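# Lay the towel flat beside the basket, then withdraw

## Task

Get the towel lying flat on the table as a single layer. Every part of it must stay at least one finger's width in from the table edge, at least two finger widths away from the basket's rim, and more than a hand's width away from the column of either arm. The basket must finish upright with its entire base resting on the table, no more than three finger widths from its starting spot and turned about the same way as before. Release everything and move the arms away at the end. Nothing may rely on the robot to stay in place.

## Robot and tools

ROBOT AND FRAME. There are two 6-joint arms, left_arm and right_arm, each with a two-finger parallel gripper. All positions use one scene frame. Its origin is on the table top midway between the arms, +x points out over the table, +y points toward left_arm and +z points up. The arm names do not tell you which side of a camera image an arm appears on. The arm roots sit at left_arm (+0.049, +0.227, 0) m with quat_wxyz (+0.999, 0, 0, -0.049), and right_arm (+0.022, -0.315, 0) m with quat_wxyz (+0.999, 0, 0, -0.052), so both are yawed slightly.

execute_actions. Its argument "actions" is a list holding at most one item. An empty list commands nothing and just reports the state. A move item has "rows" (1 to 15 rows) and optionally "steps" (1 to 15, default 15). Each step lasts 1/30 s and uses one row; if there are fewer rows than steps, the last row repeats. A wait item has only "steps" (up to 300). It sends nothing and returns once that many steps have passed since the previous result, and your reply time counts toward those steps. The optional "pictures" boolean switches the camera images on or off. If a call is refused, nothing reaches the robot.

ROW LAYOUT. Every row has 14 plain numbers covering both arms, even if only one arm should move. The first 7 belong to left_arm: waist, shoulder, elbow, wrist pitch, wrist yaw, wrist roll, grip. The next 7 belong to right_arm in the same order. The joint entries are absolute target angles in radians, in the same units as the Joint positions readout; they are not offsets. To keep an arm still, copy its current angles from the last result.

JOINT RANGES. waist -2.618 to 3.054, shoulder 0.000 to 3.142, elbow 0.000 to 3.142, wrist pitch -1.571 to 1.571, wrist yaw -1.571 to 1.571, wrist roll -2.094 to 2.094. A call is refused if any target lies more than 0.036 rad beyond a range end and also further out than that joint's current angle. The true ends can be up to 0.036 rad off the stated ones. Targets past a true end are clipped to it, and the result then prints "joint sent to its limit"; this note may refer to an earlier motion. Friction can leave a joint about 0.031 rad short of its target, and smaller changes may not move it at all.

SPEED. On each step the target passed to a joint stays within a fixed lead of its measured angle: 0.202 rad for the waist, 0.258 for the shoulder, 0.238 for the elbow, 0.573 for wrist pitch, and 0.522 for wrist yaw and wrist roll. If a step's targets would move the gripper more than 70 mm from where it is, they are all scaled back. Large moves therefore take time. Between calls the arms keep heading for the last row you sent. They stop doing so once motion has settled or a step has been HELD; after that, only a new action moves them further.

GRIP NUMBER. It ranges over [-1, 1], with +1 fully open and -1 closed. It sets the gripper motor's target, and the fingers follow through a spring. The pads meet at about -0.94, and each millimetre of object width adds about 0.0208. Each gripper has its own constant offset of up to 0.02. Sending a number further below the width reading squeezes harder, up to roughly 50 to 62 N per pad. Parts thinner than about 5 mm, such as cloth, get less force. To keep holding something, repeat the same closing number in every later row. A held part may occasionally be tugged.

RESULTS. The state line gives, for each arm, end_effector_position (metres, scene frame) and end_effector_quat_wxyz. This point lies between the finger pads, about 1 cm behind the tips. The fingers point along the gripper's +z axis and open along its y axis. The printed position can be wrong, more so at long reach. Joint positions lists six angles in radians plus the finger opening in metres (0.093 fully open, 0.000 closed, accurate to about 1 mm), and Joint velocities gives their rates. grip_measured is the motor position on the -1 to +1 scale. "joint command not followed" means a clearance check changed or blocked some joint targets. HELD marks steps on which your row was not sent, in whole or in part. MOTOR HOT appears at 75 °C. At 90 °C that arm stops for 10 s, and at 100 °C it goes limp and falls; both are reported as OVER-TEMPERATURE FAULT lines. Holding a load heats the motors, so keep holds short.

CAMERAS. There are four 504x504 cameras: cam_high (overhead, near (0.41, -0.54, 1.15) looking down), cam_low (low, near (0.87, -0.67, 0.20)), and cam_left_wrist and cam_right_wrist, which ride on the hands. Their calibration is given with the session and may be off by a few degrees and millimetres.

zoom_image takes "camera" (one of the four names) and "region" [x0, y0, x1, y1] in image pixels, with (0, 0) at the top-left and a maximum size of 504 by 504. It returns an enlarged view of that camera's latest image.

read_manual takes an optional "section" ("licences") and only returns licence text.

finished_scene takes "scene" (the current scene's integer number). Replying without any tool call also ends the run.

AVOID. Do not let the arms bump or press into each other. Do not push anything off the table, drop things, slam, or press hard into the table or basket. Keep the basket upright and close to its starting pose. Open both grippers and pull the arms clear of the towel before finishing. The simulation keeps running while you think.

Each tool is called after "Call:" as a command line: name --argument value for each argument, lists and objects as JSON in quotes; but a table of rows of numbers goes row by row, as --pt "numbers of a row", without its own name.

## Session

Call:
execute_actions --actions '[]'

Scene clock: 0.00 s of 5200.00 s.
left_arm: end_effector_position=(+0.5072, +0.0470, +0.2856) grip_measured=+1.000 end_effector_quat_wxyz=(+0.683, +0.090, +0.655, -0.310) | right_arm: end_effector_position=(+0.2269, -0.5837, +0.3033) grip_measured=+1.000 end_effector_quat_wxyz=(+0.256, +0.375, +0.618, -0.642)
Joint positions: left_arm=[-0.182  1.628  0.882  0.877  0.281 -0.327  0.093] | right_arm=[-0.311  1.234  0.843  0.206  1.318 -0.467  0.093]
Joint velocities: left_arm=[ 0.002  0.012 -0.007 -0.007  0.037  0.007  0.   ] | right_arm=[-0.017 -0.007  0.017 -0.022 -0.007 -0.037  0.   ]

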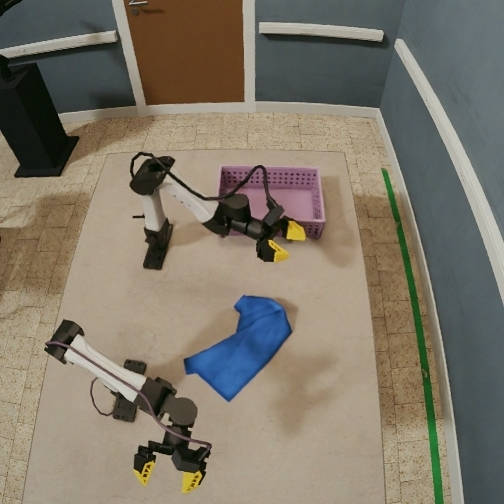

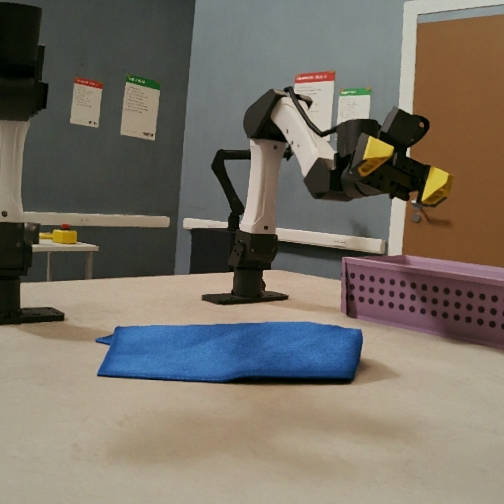

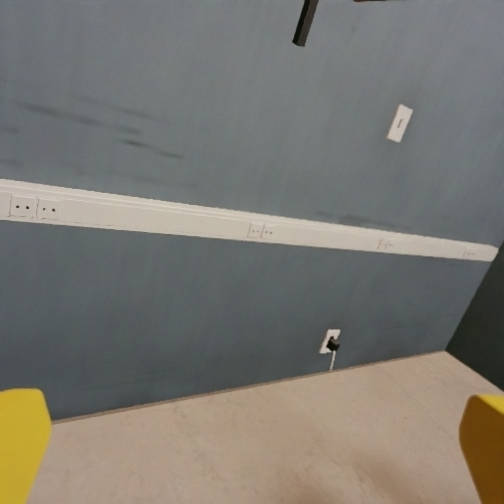

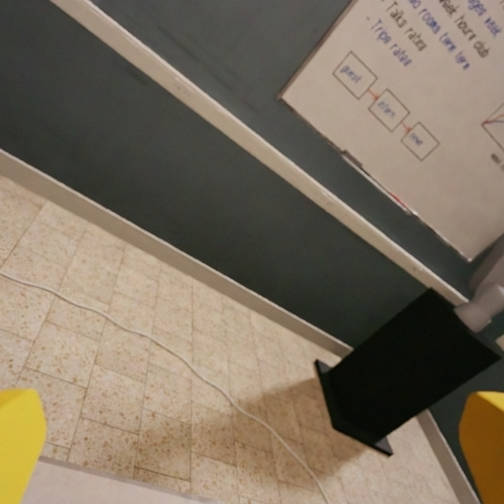

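Call:
zoom_image --camera "cam_high" --region '[170, 280, 310, 420]'

Call:
zoom_image --camera "cam_low" --region '[80, 290, 400, 410]'

Region (170, 280, 310, 420) of cam_high's 504x504 image, scaled by 3.600, with more detail than that image has.

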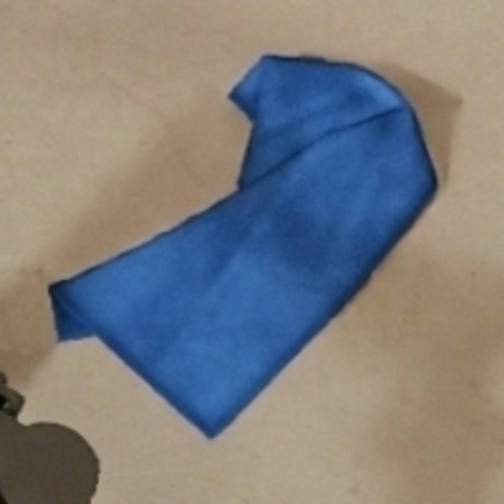

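Region (80, 290, 400, 410) of cam_low's 504x504 image, scaled by 1.575, with more detail than that image has; it fills the top 189 rows of this view, and the rest is white.

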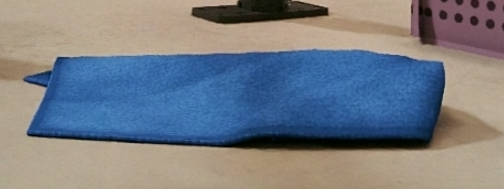

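Call:
execute_actions --actions '[{"rows": [[-0.62,1.90,2.174,-1.409,0,0,1, -0.04,1.732,1.565,-1.403,0,0,1]], "steps": 15}]' --pictures false

Call:
execute_actions --actions '[{"steps": 45}]'

Scene clock: 57.17 s of 5200.00 s.
left_arm: end_effector_position=(+0.4550, -0.1669, +0.2421) grip_measured=+1.000 end_effector_quat_wxyz=(+0.429, +0.323, +0.819, -0.200) | right_arm: end_effector_position=(+0.4285, -0.4255, +0.1612) grip_measured=+1.000 end_effector_quat_wxyz=(+0.198, +0.074, +0.962, -0.171)
Joint positions: left_arm=[-0.66   1.924  1.741 -0.401  0.046 -0.03   0.093] | right_arm=[-0.04   1.751  1.513 -0.897  0.308 -0.058  0.093]
Joint velocities: left_arm=[-0.012 -0.002  2.293 -3.026 -0.095  0.198  0.   ] | right_arm=[ 0.046 -0.095  0.432 -2.527 -1.648  0.271  0.   ]
Steps of this call (steps 1 to 90: nothing new was sent; then 53.67 s passed at rest; steps 91 to 105: all 15 steps of this action). Readings (joint positions):
91: left_arm=[-0.193 1.639 0.901 0.843 0.256 -0.301] | right_arm=[-0.301 1.246 0.863 0.159 1.291 -0.427]
92: left_arm=[-0.214 1.666 0.940 0.799 0.227 -0.274] | right_arm=[-0.277 1.274 0.899 0.107 1.248 -0.386]
94: left_arm=[-0.275 1.733 1.026 0.694 0.178 -0.221] | right_arm=[-0.214 1.349 0.976 0.007 1.152 -0.316]
98: left_arm=[-0.438 1.855 1.229 0.389 0.094 -0.128] | right_arm=[-0.109 1.529 1.145 -0.226 0.931 -0.203]
105: the state above

Scene clock: 58.67 s of 5200.00 s.
left_arm: end_effector_position=(+0.3705, -0.0557, +0.2737) grip_measured=+1.000 end_effector_quat_wxyz=(+0.212, +0.341, +0.912, -0.084) | right_arm: end_effector_position=(+0.3284, -0.3603, +0.1372) grip_measured=+1.000 end_effector_quat_wxyz=(-0.019, +0.068, +0.997, -0.002)
Joint positions: left_arm=[-0.622  1.885  2.169 -1.394  0.008 -0.005  0.093] | right_arm=[-0.039  1.75   1.534 -1.392  0.007 -0.006  0.093]
Joint velocities: left_arm=[ 0.007  0.017 -0.017  0.051 -0.007 -0.066  0.   ] | right_arm=[ 0.007 -0.007 -0.002 -0.081 -0.007 -0.081  0.   ]
Steps of this call (steps 1 to 45: the robot went on to your last target). Readings (joint positions):
1: left_arm=[-0.658 1.924 1.824 -0.509 0.042 -0.025] | right_arm=[-0.039 1.750 1.525 -0.981 0.253 -0.050]
2: left_arm=[-0.652 1.924 1.907 -0.616 0.037 -0.021] | right_arm=[-0.039 1.750 1.532 -1.060 0.204 -0.041]
4: left_arm=[-0.636 1.921 2.060 -0.813 0.026 -0.015] | right_arm=[-0.039 1.750 1.534 -1.187 0.130 -0.029]
8: left_arm=[-0.622 1.874 2.166 -1.117 0.012 -0.010] | right_arm=[-0.039 1.750 1.534 -1.320 0.056 -0.016]
45: the state above
All arms were judged still, so your last target was given up. Only a new action makes them travel on or press farther. Fingers that are still opening or closing keep moving.
camera_calibration (this result's frames):
cam_left_wrist: T_world_to_cam=[[-0.649055, -0.760625, -0.0133055, 0.207021], [-0.760469, 0.649192, -0.0154041, 0.360057], [0.0203545, 0.000120273, -0.999793, 0.347063], [0, 0, 0, 1]] pos_world=[0.401116, -0.0763227, 0.355292]
cam_right_wrist: T_world_to_cam=[[-0.107286, -0.994188, 0.00890687, -0.324226], [-0.8798, 0.0991069, 0.464897, 0.302242], [-0.463078, 0.0420406, -0.88532, 0.373436], [0, 0, 0, 1]] pos_world=[0.404057, -0.367995, 0.192987]

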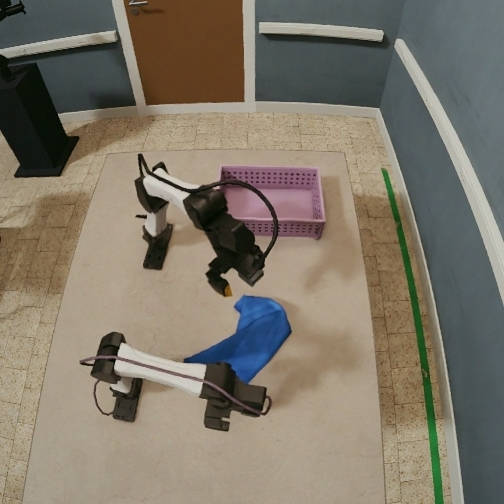

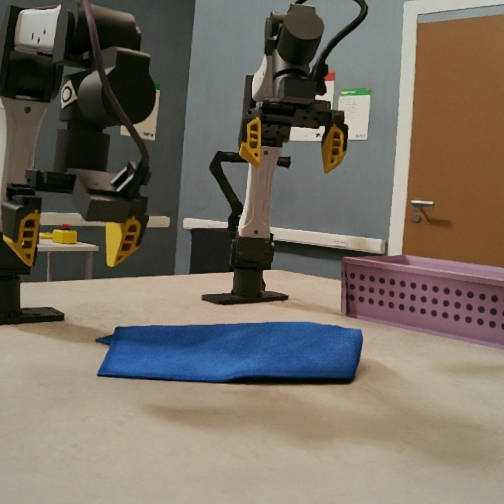

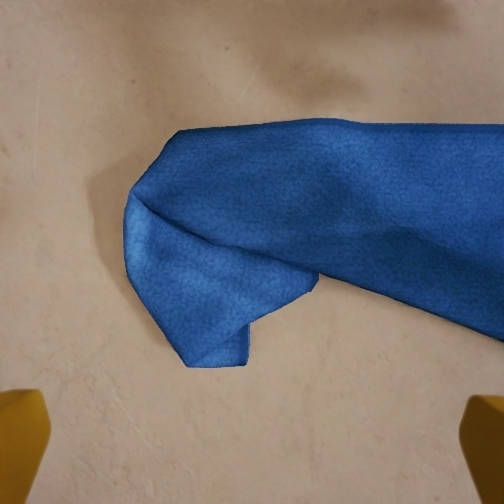

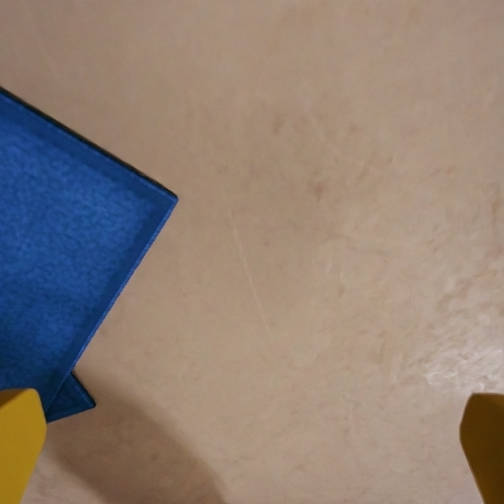

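Call:
zoom_image --camera "cam_left_wrist" --region '[100, 100, 400, 400]'

Region (100, 100, 400, 400) of cam_left_wrist's 504x504 image, scaled by 1.680, with more detail than that image has.

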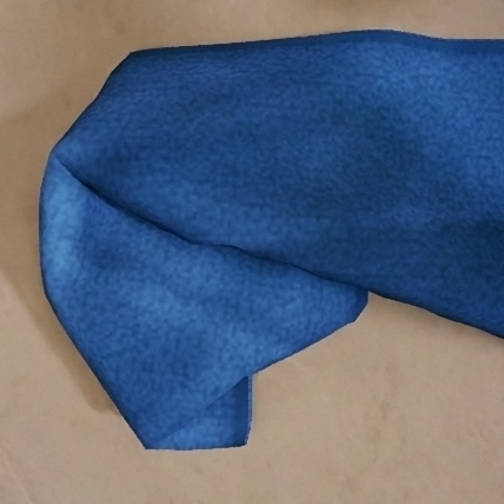

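Call:
execute_actions --actions '[{"rows": [[-0.62,1.90,2.174,-1.409,0,0,1, 0.164,1.774,1.254,-1.05,0,1.53,1]], "steps": 15}]' --pictures false

Call:
execute_actions --actions '[{"steps": 20}]'

Scene clock: 96.50 s of 5200.00 s.
left_arm: end_effector_position=(+0.3705, -0.0557, +0.2737) grip_measured=+1.000 end_effector_quat_wxyz=(+0.212, +0.341, +0.912, -0.084) | right_arm: end_effector_position=(+0.3309, -0.2925, +0.0585) grip_measured=+1.000 end_effector_quat_wxyz=(-0.014, +0.585, +0.811, -0.008)
Joint positions: left_arm=[-0.622  1.885  2.169 -1.395  0.008 -0.005  0.093] | right_arm=[ 0.174  1.784  1.259 -1.078 -0.005  1.319  0.093]
Joint velocities: left_arm=[ 0.002 -0.012 -0.007 -0.007 -0.081  0.007  0.   ] | right_arm=[-0.012 -0.007 -0.002  0.022 -0.081  1.385  0.   ]
Steps of this call (steps 1 to 90: nothing new was sent; then 34.33 s passed at rest; steps 91 to 105: all 15 steps of this action). Readings (joint positions):
91: left_arm=[-0.622 1.885 2.169 -1.395 0.008 -0.005] | right_arm=[-0.023 1.744 1.505 -1.352 0.014 0.058]
92: left_arm=[-0.622 1.885 2.169 -1.395 0.008 -0.005] | right_arm=[0.009 1.740 1.458 -1.300 0.018 0.136]
94: left_arm=[-0.622 1.885 2.169 -1.395 0.008 -0.005] | right_arm=[0.097 1.746 1.353 -1.210 0.014 0.322]
98: left_arm=[-0.622 1.885 2.169 -1.395 0.008 -0.005] | right_arm=[0.180 1.783 1.261 -1.136 -0.005 0.721]
105: the state above

Scene clock: 97.17 s of 5200.00 s.
left_arm: end_effector_position=(+0.3705, -0.0557, +0.2737) grip_measured=+1.000 end_effector_quat_wxyz=(+0.212, +0.341, +0.912, -0.084) | right_arm: end_effector_position=(+0.3342, -0.2923, +0.0584) grip_measured=+1.000 end_effector_quat_wxyz=(-0.008, +0.664, +0.748, -0.005)
Joint positions: left_arm=[-0.622  1.885  2.169 -1.395  0.008 -0.005  0.093] | right_arm=[ 0.174  1.784  1.259 -1.065 -0.005  1.522  0.093]
Joint velocities: left_arm=[-0.002 -0.007 -0.002  0.022  0.051 -0.022  0.   ] | right_arm=[ 0.007 -0.002 -0.007  0.007  0.007 -0.037  0.   ]
Steps of this call (steps 1 to 20: the robot went on to your last target). Readings (joint positions):
1: left_arm=[-0.622 1.885 2.169 -1.395 0.008 -0.005] | right_arm=[0.174 1.784 1.259 -1.076 -0.005 1.361]
2: left_arm=[-0.622 1.885 2.169 -1.395 0.008 -0.005] | right_arm=[0.174 1.784 1.259 -1.073 -0.005 1.394]
4: left_arm=[-0.622 1.885 2.169 -1.395 0.008 -0.005] | right_arm=[0.174 1.784 1.259 -1.070 -0.005 1.441]
8: left_arm=[-0.622 1.885 2.169 -1.395 0.008 -0.005] | right_arm=[0.174 1.784 1.259 -1.067 -0.005 1.490]
20: the state above
camera_calibration (this result's frames):
cam_left_wrist: T_world_to_cam=[[-0.649318, -0.760398, -0.0134795, 0.207179], [-0.76025, 0.649457, -0.0150277, 0.359804], [0.0201814, 0.000490064, -0.999796, 0.347109], [0, 0, 0, 1]] pos_world=[0.401061, -0.0763093, 0.355238]
cam_right_wrist: T_world_to_cam=[[-0.988905, -0.14708, 0.020823, 0.286334], [-0.123253, 0.890659, 0.437648, 0.317348], [-0.0829156, 0.430226, -0.898905, 0.290735], [0, 0, 0, 1]] pos_world=[0.346377, -0.365617, 0.116495]

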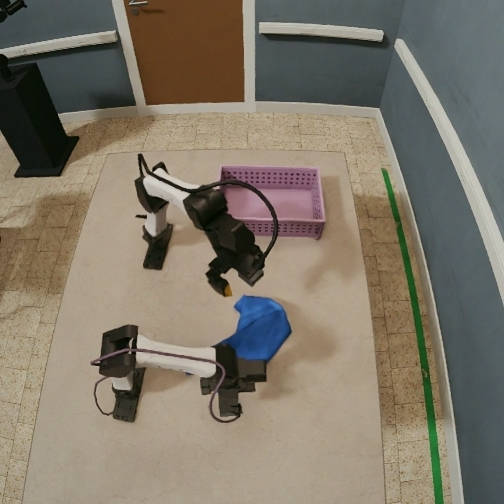

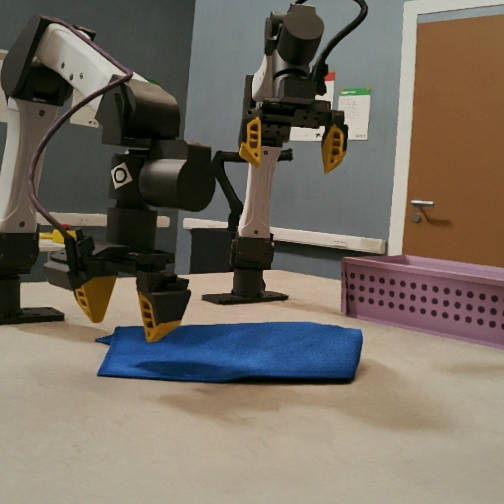

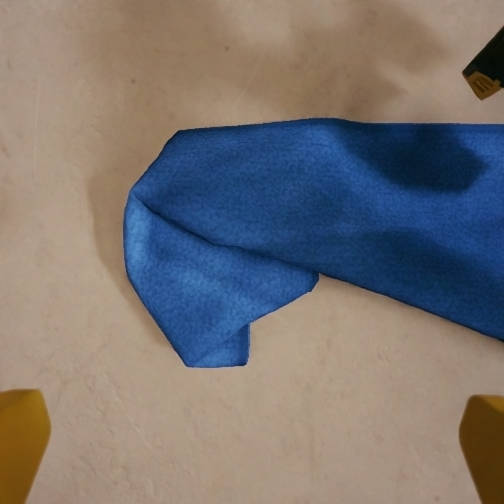

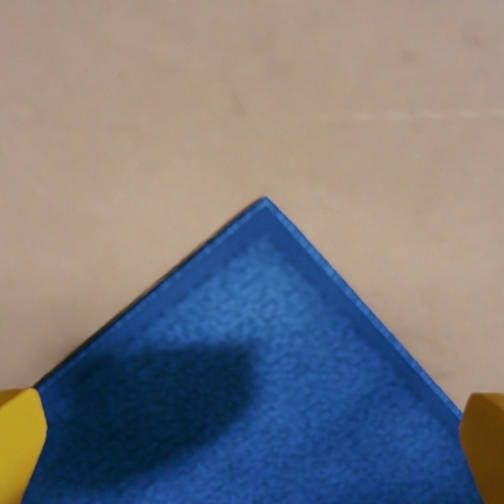

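Call:
execute_actions --actions '[{"rows": [[-0.62,1.90,2.174,-1.409,0,0,1, 0.16,1.787,1.245,-1.04,0,1.53,1],[-0.62,1.90,2.174,-1.409,0,0,1, 0.15,1.79,1.228,-1.02,0,1.53,1],[-0.62,1.90,2.174,-1.409,0,0,1, 0.14,1.793,1.21,-1.0,0,1.53,1],[-0.62,1.90,2.174,-1.409,0,0,1, 0.14,1.796,1.195,-0.98,0,1.53,1],[-0.62,1.90,2.174,-1.409,0,0,1, 0.14,1.799,1.18,-0.96,0,1.53,1],[-0.62,1.90,2.174,-1.409,0,0,1, 0.14,1.802,1.165,-0.94,0,1.53,1],[-0.62,1.90,2.174,-1.409,0,0,1, 0.14,1.805,1.15,-0.92,0,1.53,1],[-0.62,1.90,2.174,-1.409,0,0,1, 0.14,1.808,1.135,-0.89,0,1.53,1]], "steps": 15}]' --pictures false

Call:
execute_actions --actions '[{"steps": 10}]'

Scene clock: 106.73 s of 5200.00 s.
left_arm: end_effector_position=(+0.3705, -0.0557, +0.2737) grip_measured=+1.000 end_effector_quat_wxyz=(+0.212, +0.341, +0.912, -0.084) | right_arm: end_effector_position=(+0.3339, -0.3005, +0.0300) grip_measured=+1.000 end_effector_quat_wxyz=(+0.001, +0.675, +0.738, +0.004)
Joint positions: left_arm=[-0.622  1.885  2.169 -1.395  0.008 -0.005  0.093] | right_arm=[ 0.147  1.795  1.154 -0.923 -0.005  1.524  0.093]
Joint velocities: left_arm=[-0.017  0.002  0.027 -0.022 -0.007  0.051  0.   ] | right_arm=[-0.002 -0.012 -0.007  0.11   0.007  0.051  0.   ]
Steps of this call (steps 1 to 15: the robot went on to your last target; steps 16 to 110: nothing new was sent; then 5.40 s passed at rest; steps 111 to 125: all 15 steps of this action). Readings (joint positions):
111: left_arm=[-0.622 1.885 2.169 -1.395 0.008 -0.005] | right_arm=[0.174 1.784 1.259 -1.063 -0.005 1.524]
112: left_arm=[-0.622 1.885 2.169 -1.395 0.008 -0.005] | right_arm=[0.172 1.784 1.259 -1.060 -0.005 1.524]
114: left_arm=[-0.622 1.885 2.169 -1.395 0.008 -0.005] | right_arm=[0.163 1.784 1.247 -1.036 -0.005 1.524]
118: left_arm=[-0.622 1.885 2.169 -1.395 0.008 -0.005] | right_arm=[0.148 1.784 1.183 -0.976 -0.005 1.524]
125: the state above

Scene clock: 107.07 s of 5200.00 s.
left_arm: end_effector_position=(+0.3705, -0.0557, +0.2737) grip_measured=+1.000 end_effector_quat_wxyz=(+0.212, +0.341, +0.912, -0.084) | right_arm: end_effector_position=(+0.3379, -0.3004, +0.0301) grip_measured=+1.000 end_effector_quat_wxyz=(+0.006, +0.675, +0.738, +0.010)
Joint positions: left_arm=[-0.622  1.885  2.169 -1.395  0.008 -0.005  0.093] | right_arm=[ 0.147  1.795  1.154 -0.906 -0.005  1.524  0.093]
Joint velocities: left_arm=[-0.002  0.012 -0.017 -0.051  0.066 -0.051  0.   ] | right_arm=[-0.007  0.002  0.002  0.022  0.007  0.007  0.   ]
Steps of this call (steps 1 to 10: the robot went on to your last target). Readings (joint positions):
1: left_arm=[-0.622 1.885 2.169 -1.395 0.008 -0.005] | right_arm=[0.147 1.795 1.154 -0.918 -0.005 1.524]
2: left_arm=[-0.622 1.885 2.169 -1.395 0.008 -0.005] | right_arm=[0.147 1.795 1.154 -0.915 -0.005 1.524]
4: left_arm=[-0.622 1.885 2.169 -1.395 0.008 -0.005] | right_arm=[0.147 1.795 1.154 -0.911 -0.005 1.524]
8: left_arm=[-0.622 1.885 2.169 -1.395 0.008 -0.005] | right_arm=[0.147 1.795 1.154 -0.907 -0.005 1.524]
10: the state above
camera_calibration (this result's frames):
cam_left_wrist: T_world_to_cam=[[-0.649318, -0.760398, -0.0134795, 0.207179], [-0.76025, 0.649457, -0.0150277, 0.359804], [0.0201814, 0.000490064, -0.999796, 0.347109], [0, 0, 0, 1]] pos_world=[0.401061, -0.0763093, 0.355238]
cam_right_wrist: T_world_to_cam=[[-0.992712, -0.11873, -0.0206199, 0.300364], [-0.115842, 0.893055, 0.434779, 0.335719], [-0.0332068, 0.433999, -0.900301, 0.253421], [0, 0, 0, 1]] pos_world=[0.34548, -0.374138, 0.0883848]

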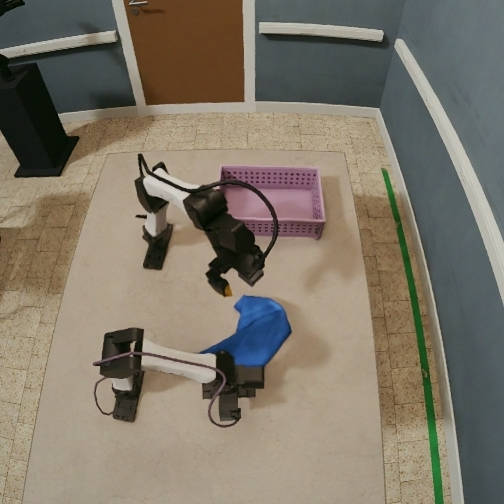

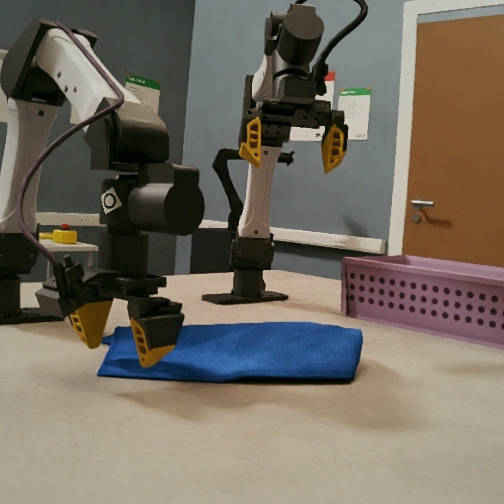

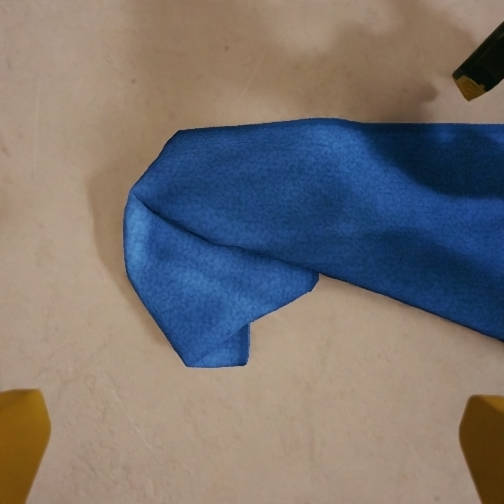

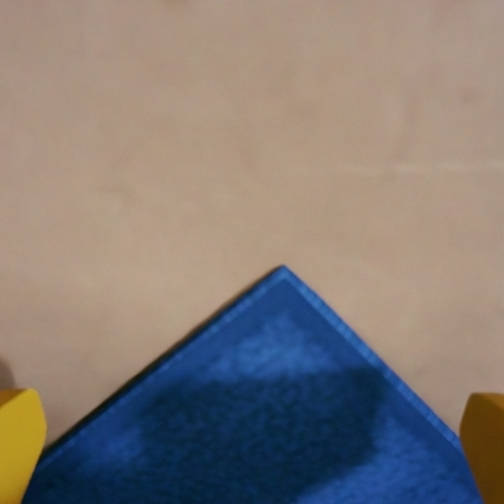

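Call:
execute_actions --actions '[{"rows": [[-0.62,1.90,2.174,-1.409,0,0,1, 0.14,1.814,1.127,-0.89,0,1.53,1],[-0.62,1.90,2.174,-1.409,0,0,1, 0.14,1.82,1.119,-0.885,0,1.53,1],[-0.62,1.90,2.174,-1.409,0,0,1, 0.14,1.826,1.111,-0.875,0,1.53,1],[-0.62,1.90,2.174,-1.409,0,0,1, 0.14,1.832,1.103,-0.865,0,1.53,1],[-0.62,1.90,2.174,-1.409,0,0,1, 0.14,1.838,1.094,-0.855,0,1.53,1]], "steps": 15}]'

Scene clock: 114.63 s of 5200.00 s.
left_arm: end_effector_position=(+0.3705, -0.0557, +0.2737) grip_measured=+1.000 end_effector_quat_wxyz=(+0.212, +0.341, +0.912, -0.084) | right_arm: end_effector_position=(+0.3288, -0.3008, +0.0116) grip_measured=+1.000 end_effector_quat_wxyz=(-0.007, +0.675, +0.738, -0.003)
Joint positions: left_arm=[-0.622  1.885  2.169 -1.395  0.008 -0.005  0.093] | right_arm=[ 0.147  1.826  1.113 -0.873 -0.005  1.525  0.093]
Joint velocities: left_arm=[ 0.002 -0.012 -0.007 -0.007  0.022  0.022  0.   ] | right_arm=[-0.007 -0.007  0.002  0.022  0.007 -0.007  0.   ]
Steps of this call (steps 1 to 30: the robot went on to your last target; steps 31 to 120: nothing new was sent; then 3.07 s passed at rest; steps 121 to 135: all 15 steps of this action). Readings (joint positions):
121: left_arm=[-0.622 1.885 2.169 -1.395 0.008 -0.005] | right_arm=[0.147 1.795 1.154 -0.905 -0.005 1.524]
122: left_arm=[-0.622 1.885 2.169 -1.395 0.008 -0.005] | right_arm=[0.147 1.795 1.154 -0.904 -0.005 1.524]
124: left_arm=[-0.622 1.885 2.169 -1.395 0.008 -0.005] | right_arm=[0.147 1.797 1.146 -0.894 -0.005 1.525]
128: left_arm=[-0.622 1.885 2.169 -1.395 0.008 -0.005] | right_arm=[0.147 1.819 1.119 -0.879 -0.005 1.525]
135: the state above
camera_calibration (this result's frames):
cam_left_wrist: T_world_to_cam=[[-0.649318, -0.760398, -0.0134795, 0.207179], [-0.76025, 0.649457, -0.0150277, 0.359804], [0.0201814, 0.000490064, -0.999796, 0.347109], [0, 0, 0, 1]] pos_world=[0.401061, -0.0763093, 0.355238]
cam_right_wrist: T_world_to_cam=[[-0.992812, -0.118354, 0.0177985, 0.290599], [-0.0987114, 0.893821, 0.437424, 0.337605], [-0.0676795, 0.432523, -0.899079, 0.247555], [0, 0, 0, 1]] pos_world=[0.33859, -0.374438, 0.0697229]

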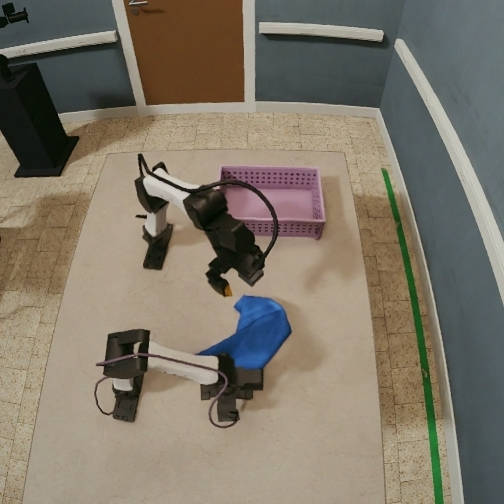

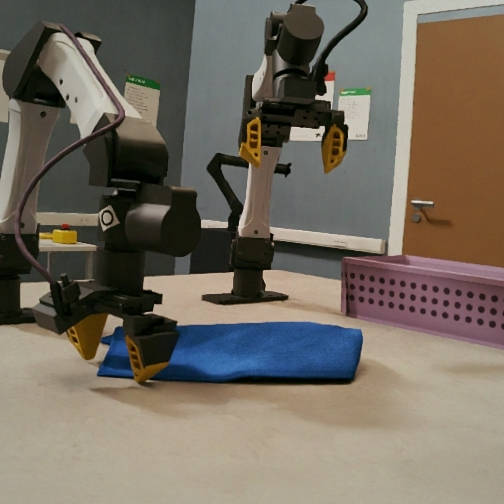

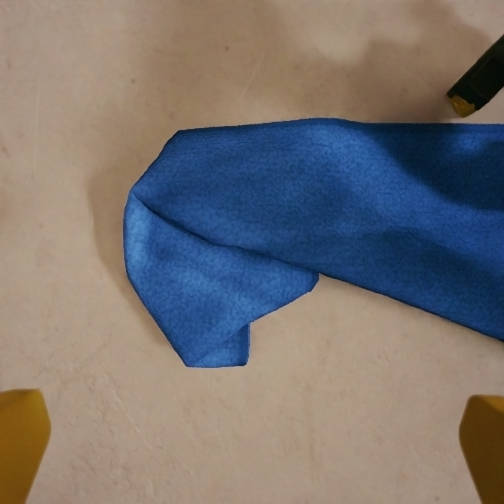

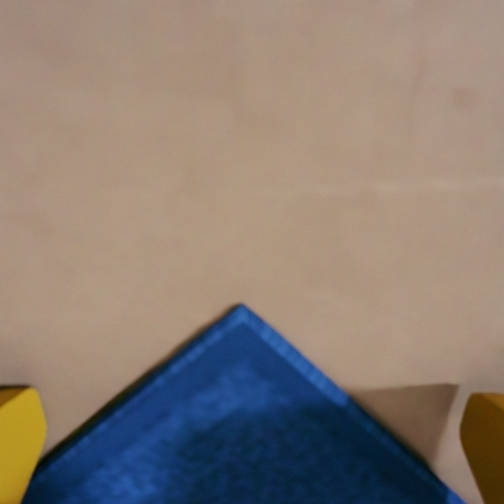

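Call:
zoom_image --camera "cam_low" --region '[40, 290, 220, 410]'

Region (40, 290, 220, 410) of cam_low's 504x504 image, scaled by 2.800, with more detail than that image has.

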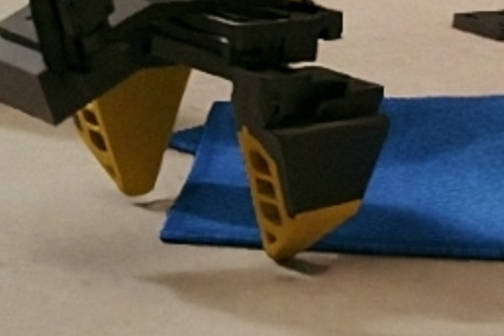

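Call:
execute_actions --actions '[{"rows": [[-0.62,1.90,2.174,-1.409,0,0,1, 0.14,1.842,1.094,-0.84,0,1.53,1],[-0.62,1.90,2.174,-1.409,0,0,1, 0.14,1.848,1.094,-0.83,0,1.53,1],[-0.62,1.90,2.174,-1.409,0,0,1, 0.14,1.854,1.094,-0.825,0,1.53,1]], "steps": 15}]'

Call:
zoom_image --camera "cam_low" --region '[40, 290, 220, 410]'

Scene clock: 120.93 s of 5200.00 s.
left_arm: end_effector_position=(+0.3705, -0.0557, +0.2737) grip_measured=+1.000 end_effector_quat_wxyz=(+0.212, +0.341, +0.912, -0.084) | right_arm: end_effector_position=(+0.3365, -0.3004, +0.0116) grip_measured=+1.000 end_effector_quat_wxyz=(+0.004, +0.675, +0.738, +0.008)
Joint positions: left_arm=[-0.622  1.885  2.169 -1.395  0.008 -0.005  0.093] | right_arm=[ 0.147  1.826  1.113 -0.841 -0.005  1.525  0.093]
Joint velocities: left_arm=[-0.017 -0.007 -0.017  0.007  0.007 -0.066  0.   ] | right_arm=[-0.002 -0.002 -0.002  0.022  0.007  0.037  0.   ]
Steps of this call (steps 1 to 15: the robot went on to your last target; steps 16 to 110: nothing new was sent; then 2.13 s passed at rest; steps 111 to 125: all 15 steps of this action). Readings (joint positions):
111: left_arm=[-0.622 1.885 2.169 -1.395 0.008 -0.005] | right_arm=[0.147 1.826 1.113 -0.868 -0.005 1.525]
112: left_arm=[-0.622 1.885 2.169 -1.395 0.008 -0.005] | right_arm=[0.147 1.826 1.113 -0.864 -0.005 1.525]
114: left_arm=[-0.622 1.885 2.169 -1.395 0.008 -0.005] | right_arm=[0.147 1.826 1.113 -0.856 -0.005 1.525]
118: left_arm=[-0.622 1.885 2.169 -1.395 0.008 -0.005] | right_arm=[0.147 1.826 1.113 -0.845 -0.005 1.525]
125: the state above
camera_calibration (this result's frames):
cam_left_wrist: T_world_to_cam=[[-0.649318, -0.760398, -0.0134795, 0.207179], [-0.76025, 0.649457, -0.0150277, 0.359804], [0.0201814, 0.000490064, -0.999796, 0.347109], [0, 0, 0, 1]] pos_world=[0.401061, -0.0763093, 0.355238]
cam_right_wrist: T_world_to_cam=[[-0.99287, -0.118357, -0.0141529, 0.298732], [-0.112682, 0.893218, 0.435276, 0.342613], [-0.0388762, 0.433767, -0.900186, 0.238634], [0, 0, 0, 1]] pos_world=[0.344486, -0.374183, 0.0699116]

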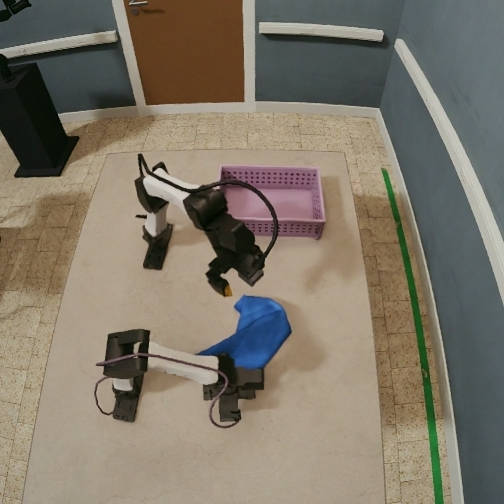

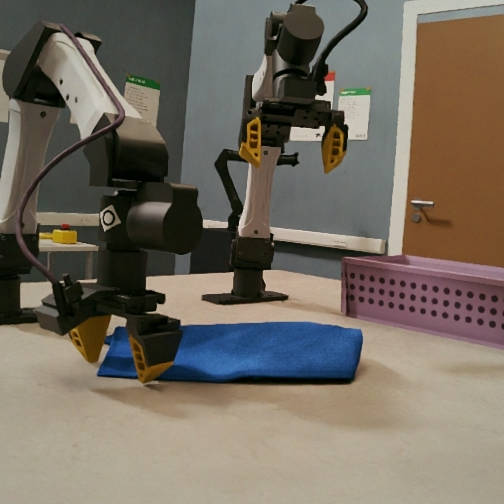

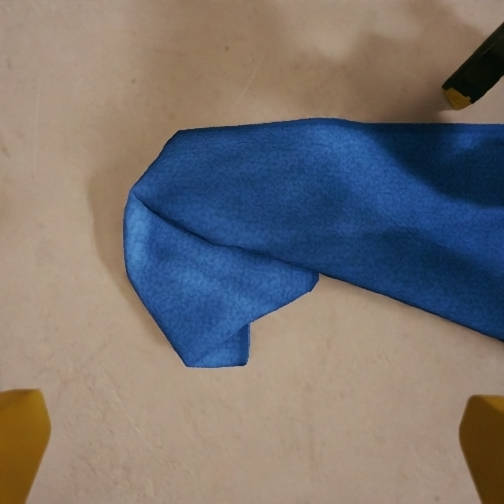

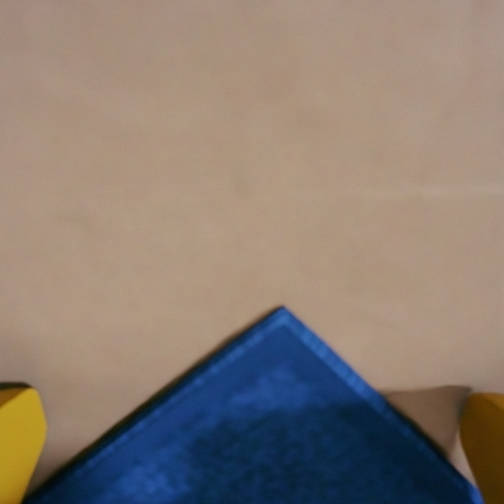

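Region (40, 290, 220, 410) of cam_low's 504x504 image, scaled by 2.800, with more detail than that image has.

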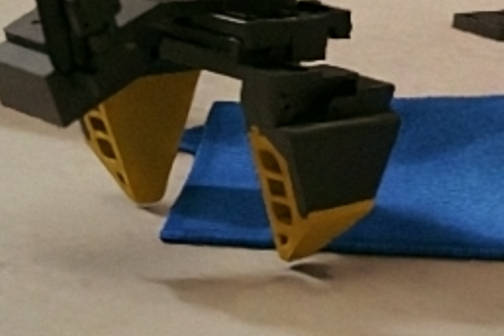

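Call:
execute_actions --actions '[{"rows": [[-0.62,1.90,2.174,-1.409,0,0,1, 0.14,1.861,1.094,-0.825,0,1.53,1]], "steps": 15}]'

Call:
zoom_image --camera "cam_low" --region '[40, 290, 220, 410]'

Scene clock: 124.90 s of 5200.00 s.
left_arm: end_effector_position=(+0.3705, -0.0557, +0.2737) grip_measured=+1.000 end_effector_quat_wxyz=(+0.212, +0.341, +0.912, -0.084) | right_arm: end_effector_position=(+0.3364, -0.3004, +0.0094) grip_measured=+1.000 end_effector_quat_wxyz=(+0.002, +0.675, +0.738, +0.006)
Joint positions: left_arm=[-0.622  1.885  2.169 -1.395  0.008 -0.005  0.093] | right_arm=[ 0.147  1.834  1.113 -0.838 -0.005  1.525  0.093]
Joint velocities: left_arm=[-0.017 -0.002 -0.002 -0.051 -0.022 -0.081  0.   ] | right_arm=[-0.002 -0.012 -0.007  0.022 -0.066 -0.007  0.   ]
Steps of this call (steps 1 to 15: the robot went on to your last target; steps 16 to 104: nothing new was sent; steps 105 to 119: all 15 steps of this action). Readings (joint positions):
105: left_arm=[-0.622 1.885 2.169 -1.395 0.008 -0.005] | right_arm=[0.147 1.828 1.113 -0.840 -0.005 1.525]
106: left_arm=[-0.622 1.885 2.169 -1.395 0.008 -0.005] | right_arm=[0.147 1.831 1.113 -0.839 -0.005 1.525]
108: left_arm=[-0.622 1.885 2.169 -1.395 0.008 -0.005] | right_arm=[0.147 1.834 1.113 -0.838 -0.005 1.525]
112: left_arm=[-0.622 1.885 2.169 -1.395 0.008 -0.005] | right_arm=[0.147 1.834 1.113 -0.838 -0.005 1.525]
119: the state above
camera_calibration (this result's frames):
cam_left_wrist: T_world_to_cam=[[-0.649318, -0.760398, -0.0134795, 0.207179], [-0.76025, 0.649457, -0.0150277, 0.359804], [0.0201814, 0.000490064, -0.999796, 0.347109], [0, 0, 0, 1]] pos_world=[0.401061, -0.0763093, 0.355238]
cam_right_wrist: T_world_to_cam=[[-0.992928, -0.118359, -0.00920813, 0.298535], [-0.110524, 0.893311, 0.435638, 0.342878], [-0.0433359, 0.433575, -0.900075, 0.238053], [0, 0, 0, 1]] pos_world=[0.344636, -0.374176, 0.0676441]

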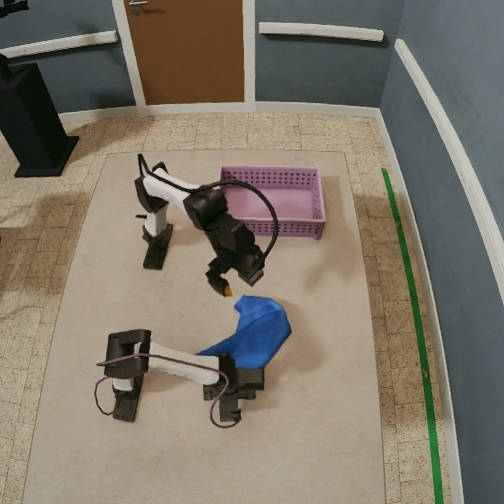

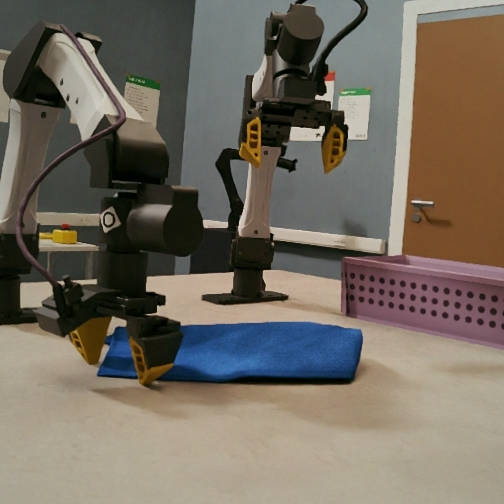

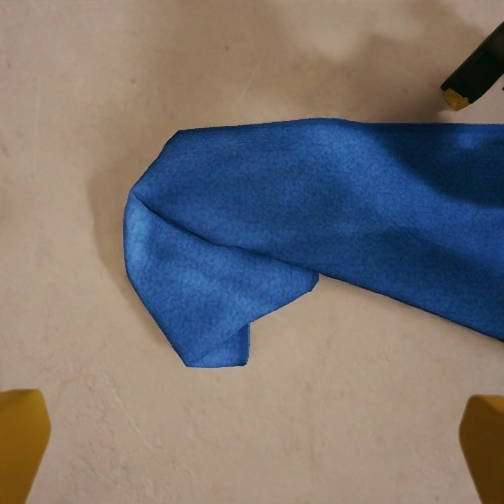

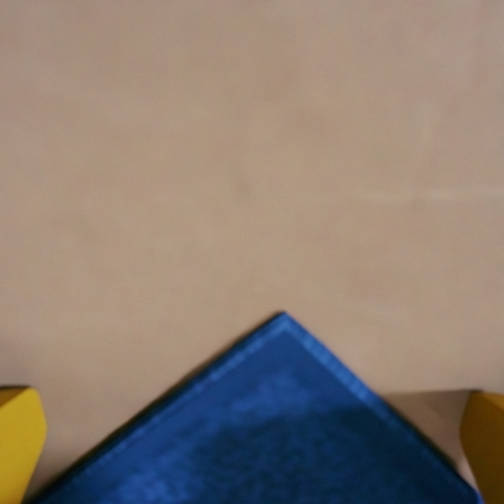

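Region (40, 290, 220, 410) of cam_low's 504x504 image, scaled by 2.800, with more detail than that image has.

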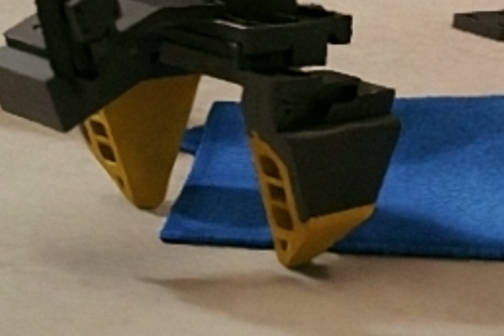

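Call:
execute_actions --actions '[{"rows": [[-0.62,1.90,2.174,-1.409,0,0,1, 0.14,1.861,1.094,-0.825,0,1.53,0.8],[-0.62,1.90,2.174,-1.409,0,0,1, 0.14,1.861,1.094,-0.825,0,1.53,0.65],[-0.62,1.90,2.174,-1.409,0,0,1, 0.14,1.861,1.094,-0.825,0,1.53,0.5],[-0.62,1.90,2.174,-1.409,0,0,1, 0.14,1.861,1.094,-0.825,0,1.53,0.35],[-0.62,1.90,2.174,-1.409,0,0,1, 0.14,1.861,1.094,-0.825,0,1.53,0.2],[-0.62,1.90,2.174,-1.409,0,0,1, 0.14,1.861,1.094,-0.825,0,1.53,0.05],[-0.62,1.90,2.174,-1.409,0,0,1, 0.14,1.861,1.094,-0.825,0,1.53,-0.1],[-0.62,1.90,2.174,-1.409,0,0,1, 0.14,1.861,1.094,-0.825,0,1.53,-0.25],[-0.62,1.90,2.174,-1.409,0,0,1, 0.14,1.861,1.094,-0.825,0,1.53,-0.4]], "steps": 15}]'

Call:
zoom_image --camera "cam_low" --region '[40, 290, 220, 410]'

Scene clock: 132.47 s of 5200.00 s.
left_arm: end_effector_position=(+0.3705, -0.0557, +0.2737) grip_measured=+1.000 end_effector_quat_wxyz=(+0.212, +0.341, +0.912, -0.084) | right_arm: end_effector_position=(+0.3364, -0.3004, +0.0094) grip_measured=-0.398 end_effector_quat_wxyz=(+0.002, +0.675, +0.738, +0.006)
Joint positions: left_arm=[-0.622  1.885  2.169 -1.395  0.008 -0.005  0.093] | right_arm=[ 0.147  1.834  1.113 -0.838 -0.005  1.525  0.026]
Joint velocities: left_arm=[-0.017  0.012 -0.017 -0.066 -0.022 -0.037  0.   ] | right_arm=[-0.007 -0.002 -0.017 -0.037  0.022 -0.037 -0.   ]
Steps of this call (steps 1 to 15: the robot went on to your last target; steps 16 to 110: nothing new was sent; then 3.40 s passed at rest; steps 111 to 125: all 15 steps of this action). Readings (joint positions):
111: left_arm=[-0.622 1.885 2.169 -1.395 0.008 -0.005] | right_arm=[0.147 1.834 1.113 -0.838 -0.005 1.525]
112: left_arm=[-0.622 1.885 2.169 -1.395 0.008 -0.005] | right_arm=[0.147 1.834 1.113 -0.838 -0.005 1.525]
114: left_arm=[-0.622 1.885 2.169 -1.395 0.008 -0.005] | right_arm=[0.147 1.834 1.113 -0.838 -0.005 1.525]
118: left_arm=[-0.622 1.885 2.169 -1.395 0.008 -0.005] | right_arm=[0.147 1.834 1.113 -0.838 -0.005 1.525]
125: the state above
camera_calibration (this result's frames):
cam_left_wrist: T_world_to_cam=[[-0.649318, -0.760398, -0.0134795, 0.207179], [-0.76025, 0.649457, -0.0150277, 0.359804], [0.0201814, 0.000490064, -0.999796, 0.347109], [0, 0, 0, 1]] pos_world=[0.401061, -0.0763093, 0.355238]
cam_right_wrist: T_world_to_cam=[[-0.992973, -0.11798, -0.00920643, 0.298664], [-0.110183, 0.893351, 0.435642, 0.342775], [-0.0431726, 0.433595, -0.900073, 0.238005], [0, 0, 0, 1]] pos_world=[0.344608, -0.37418, 0.0676438]

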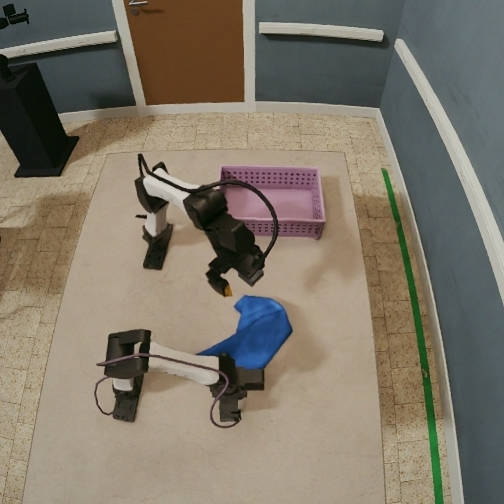

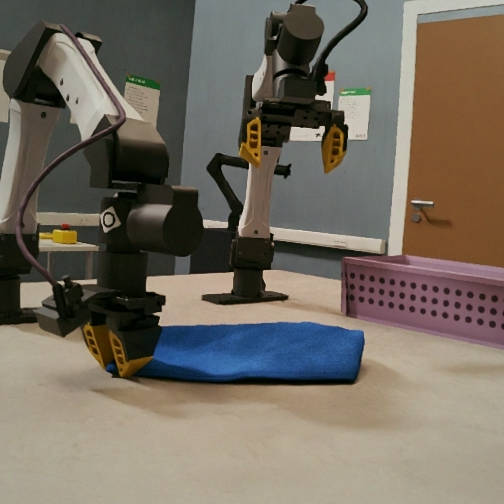

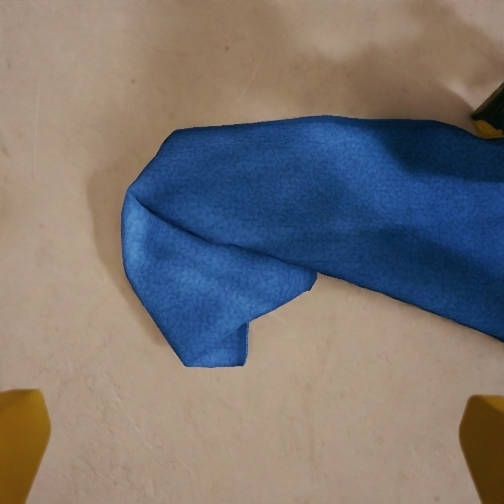

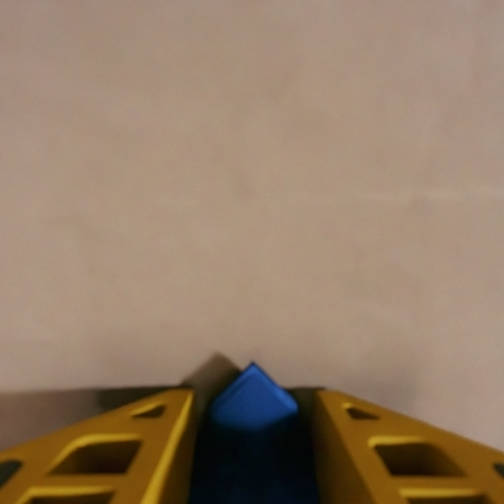

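Region (40, 290, 220, 410) of cam_low's 504x504 image, scaled by 2.800, with more detail than that image has.

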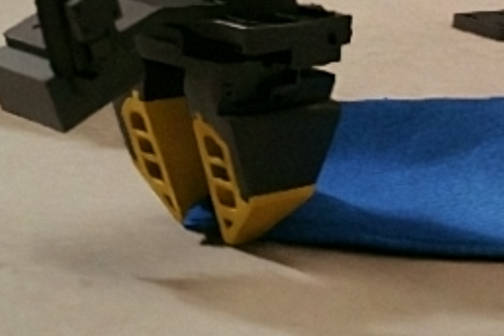

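Call:
execute_actions --actions '[{"rows": [[-0.62,1.90,2.174,-1.409,0,0,1, 0.14,1.861,1.094,-0.825,0,1.53,-0.5],[-0.62,1.90,2.174,-1.409,0,0,1, 0.14,1.861,1.094,-0.825,0,1.53,-0.6],[-0.62,1.90,2.174,-1.409,0,0,1, 0.14,1.861,1.094,-0.825,0,1.53,-0.7],[-0.62,1.90,2.174,-1.409,0,0,1, 0.14,1.861,1.094,-0.825,0,1.53,-0.8],[-0.62,1.90,2.174,-1.409,0,0,1, 0.14,1.861,1.094,-0.825,0,1.53,-0.9],[-0.62,1.90,2.174,-1.409,0,0,1, 0.14,1.861,1.094,-0.825,0,1.53,-1]], "steps": 15}]'

Scene clock: 139.13 s of 5200.00 s.
left_arm: end_effector_position=(+0.3705, -0.0557, +0.2737) grip_measured=+1.000 end_effector_quat_wxyz=(+0.212, +0.341, +0.912, -0.084) | right_arm: end_effector_position=(+0.3364, -0.3004, +0.0094) grip_measured=-0.972 end_effector_quat_wxyz=(+0.002, +0.675, +0.738, +0.006)
Joint positions: left_arm=[-0.622  1.885  2.169 -1.395  0.008 -0.005  0.093] | right_arm=[ 0.147  1.834  1.113 -0.838 -0.005  1.525  0.   ]
Joint velocities: left_arm=[ 0.017 -0.017 -0.017 -0.037 -0.066  0.081  0.   ] | right_arm=[-0.007 -0.017  0.007  0.007 -0.051 -0.037  0.   ]
Steps of this call (steps 1 to 15: the robot went on to your last target; steps 16 to 110: nothing new was sent; then 2.50 s passed at rest; steps 111 to 125: all 15 steps of this action). Readings (joint positions):
111: left_arm=[-0.622 1.885 2.169 -1.395 0.008 -0.005] | right_arm=[0.147 1.834 1.113 -0.838 -0.005 1.525]
112: left_arm=[-0.622 1.885 2.169 -1.395 0.008 -0.005] | right_arm=[0.147 1.834 1.113 -0.838 -0.005 1.525]
114: left_arm=[-0.622 1.885 2.169 -1.395 0.008 -0.005] | right_arm=[0.147 1.834 1.113 -0.838 -0.005 1.525]
118: left_arm=[-0.622 1.885 2.169 -1.395 0.008 -0.005] | right_arm=[0.147 1.834 1.113 -0.838 -0.005 1.525]
125: the state above
camera_calibration (this result's frames):
cam_left_wrist: T_world_to_cam=[[-0.649318, -0.760398, -0.0134795, 0.207179], [-0.76025, 0.649457, -0.0150277, 0.359804], [0.0201814, 0.000490064, -0.999796, 0.347109], [0, 0, 0, 1]] pos_world=[0.401061, -0.0763093, 0.355238]
cam_right_wrist: T_world_to_cam=[[-0.992973, -0.11798, -0.00920643, 0.298664], [-0.110183, 0.893351, 0.435642, 0.342775], [-0.0431726, 0.433595, -0.900073, 0.238005], [0, 0, 0, 1]] pos_world=[0.344608, -0.37418, 0.0676438]

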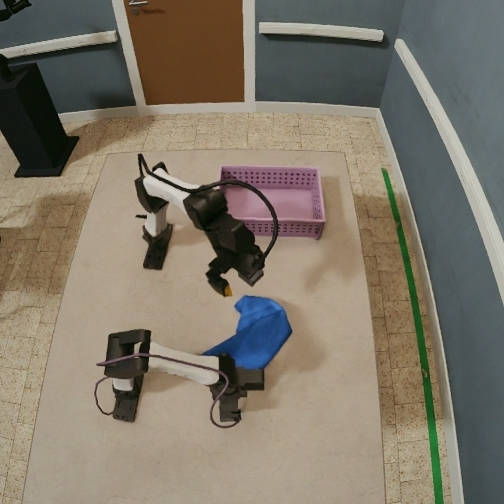

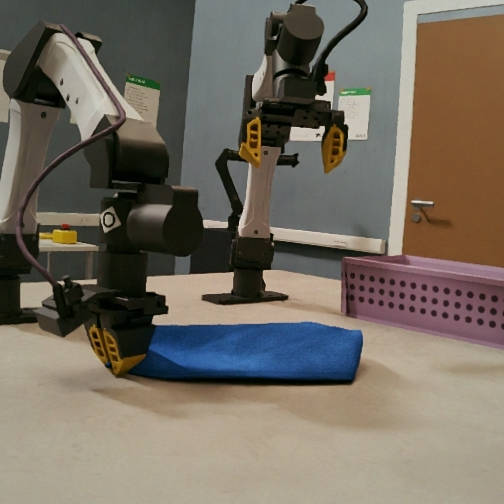

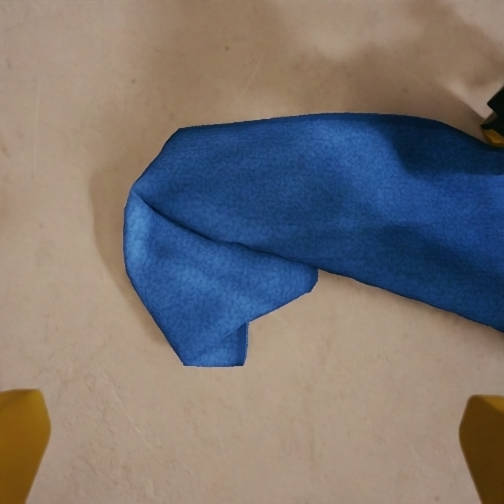

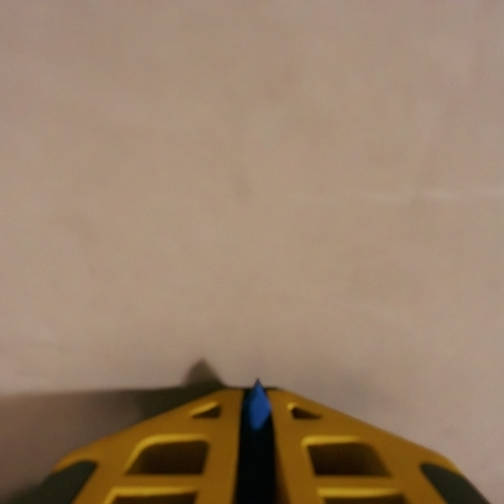

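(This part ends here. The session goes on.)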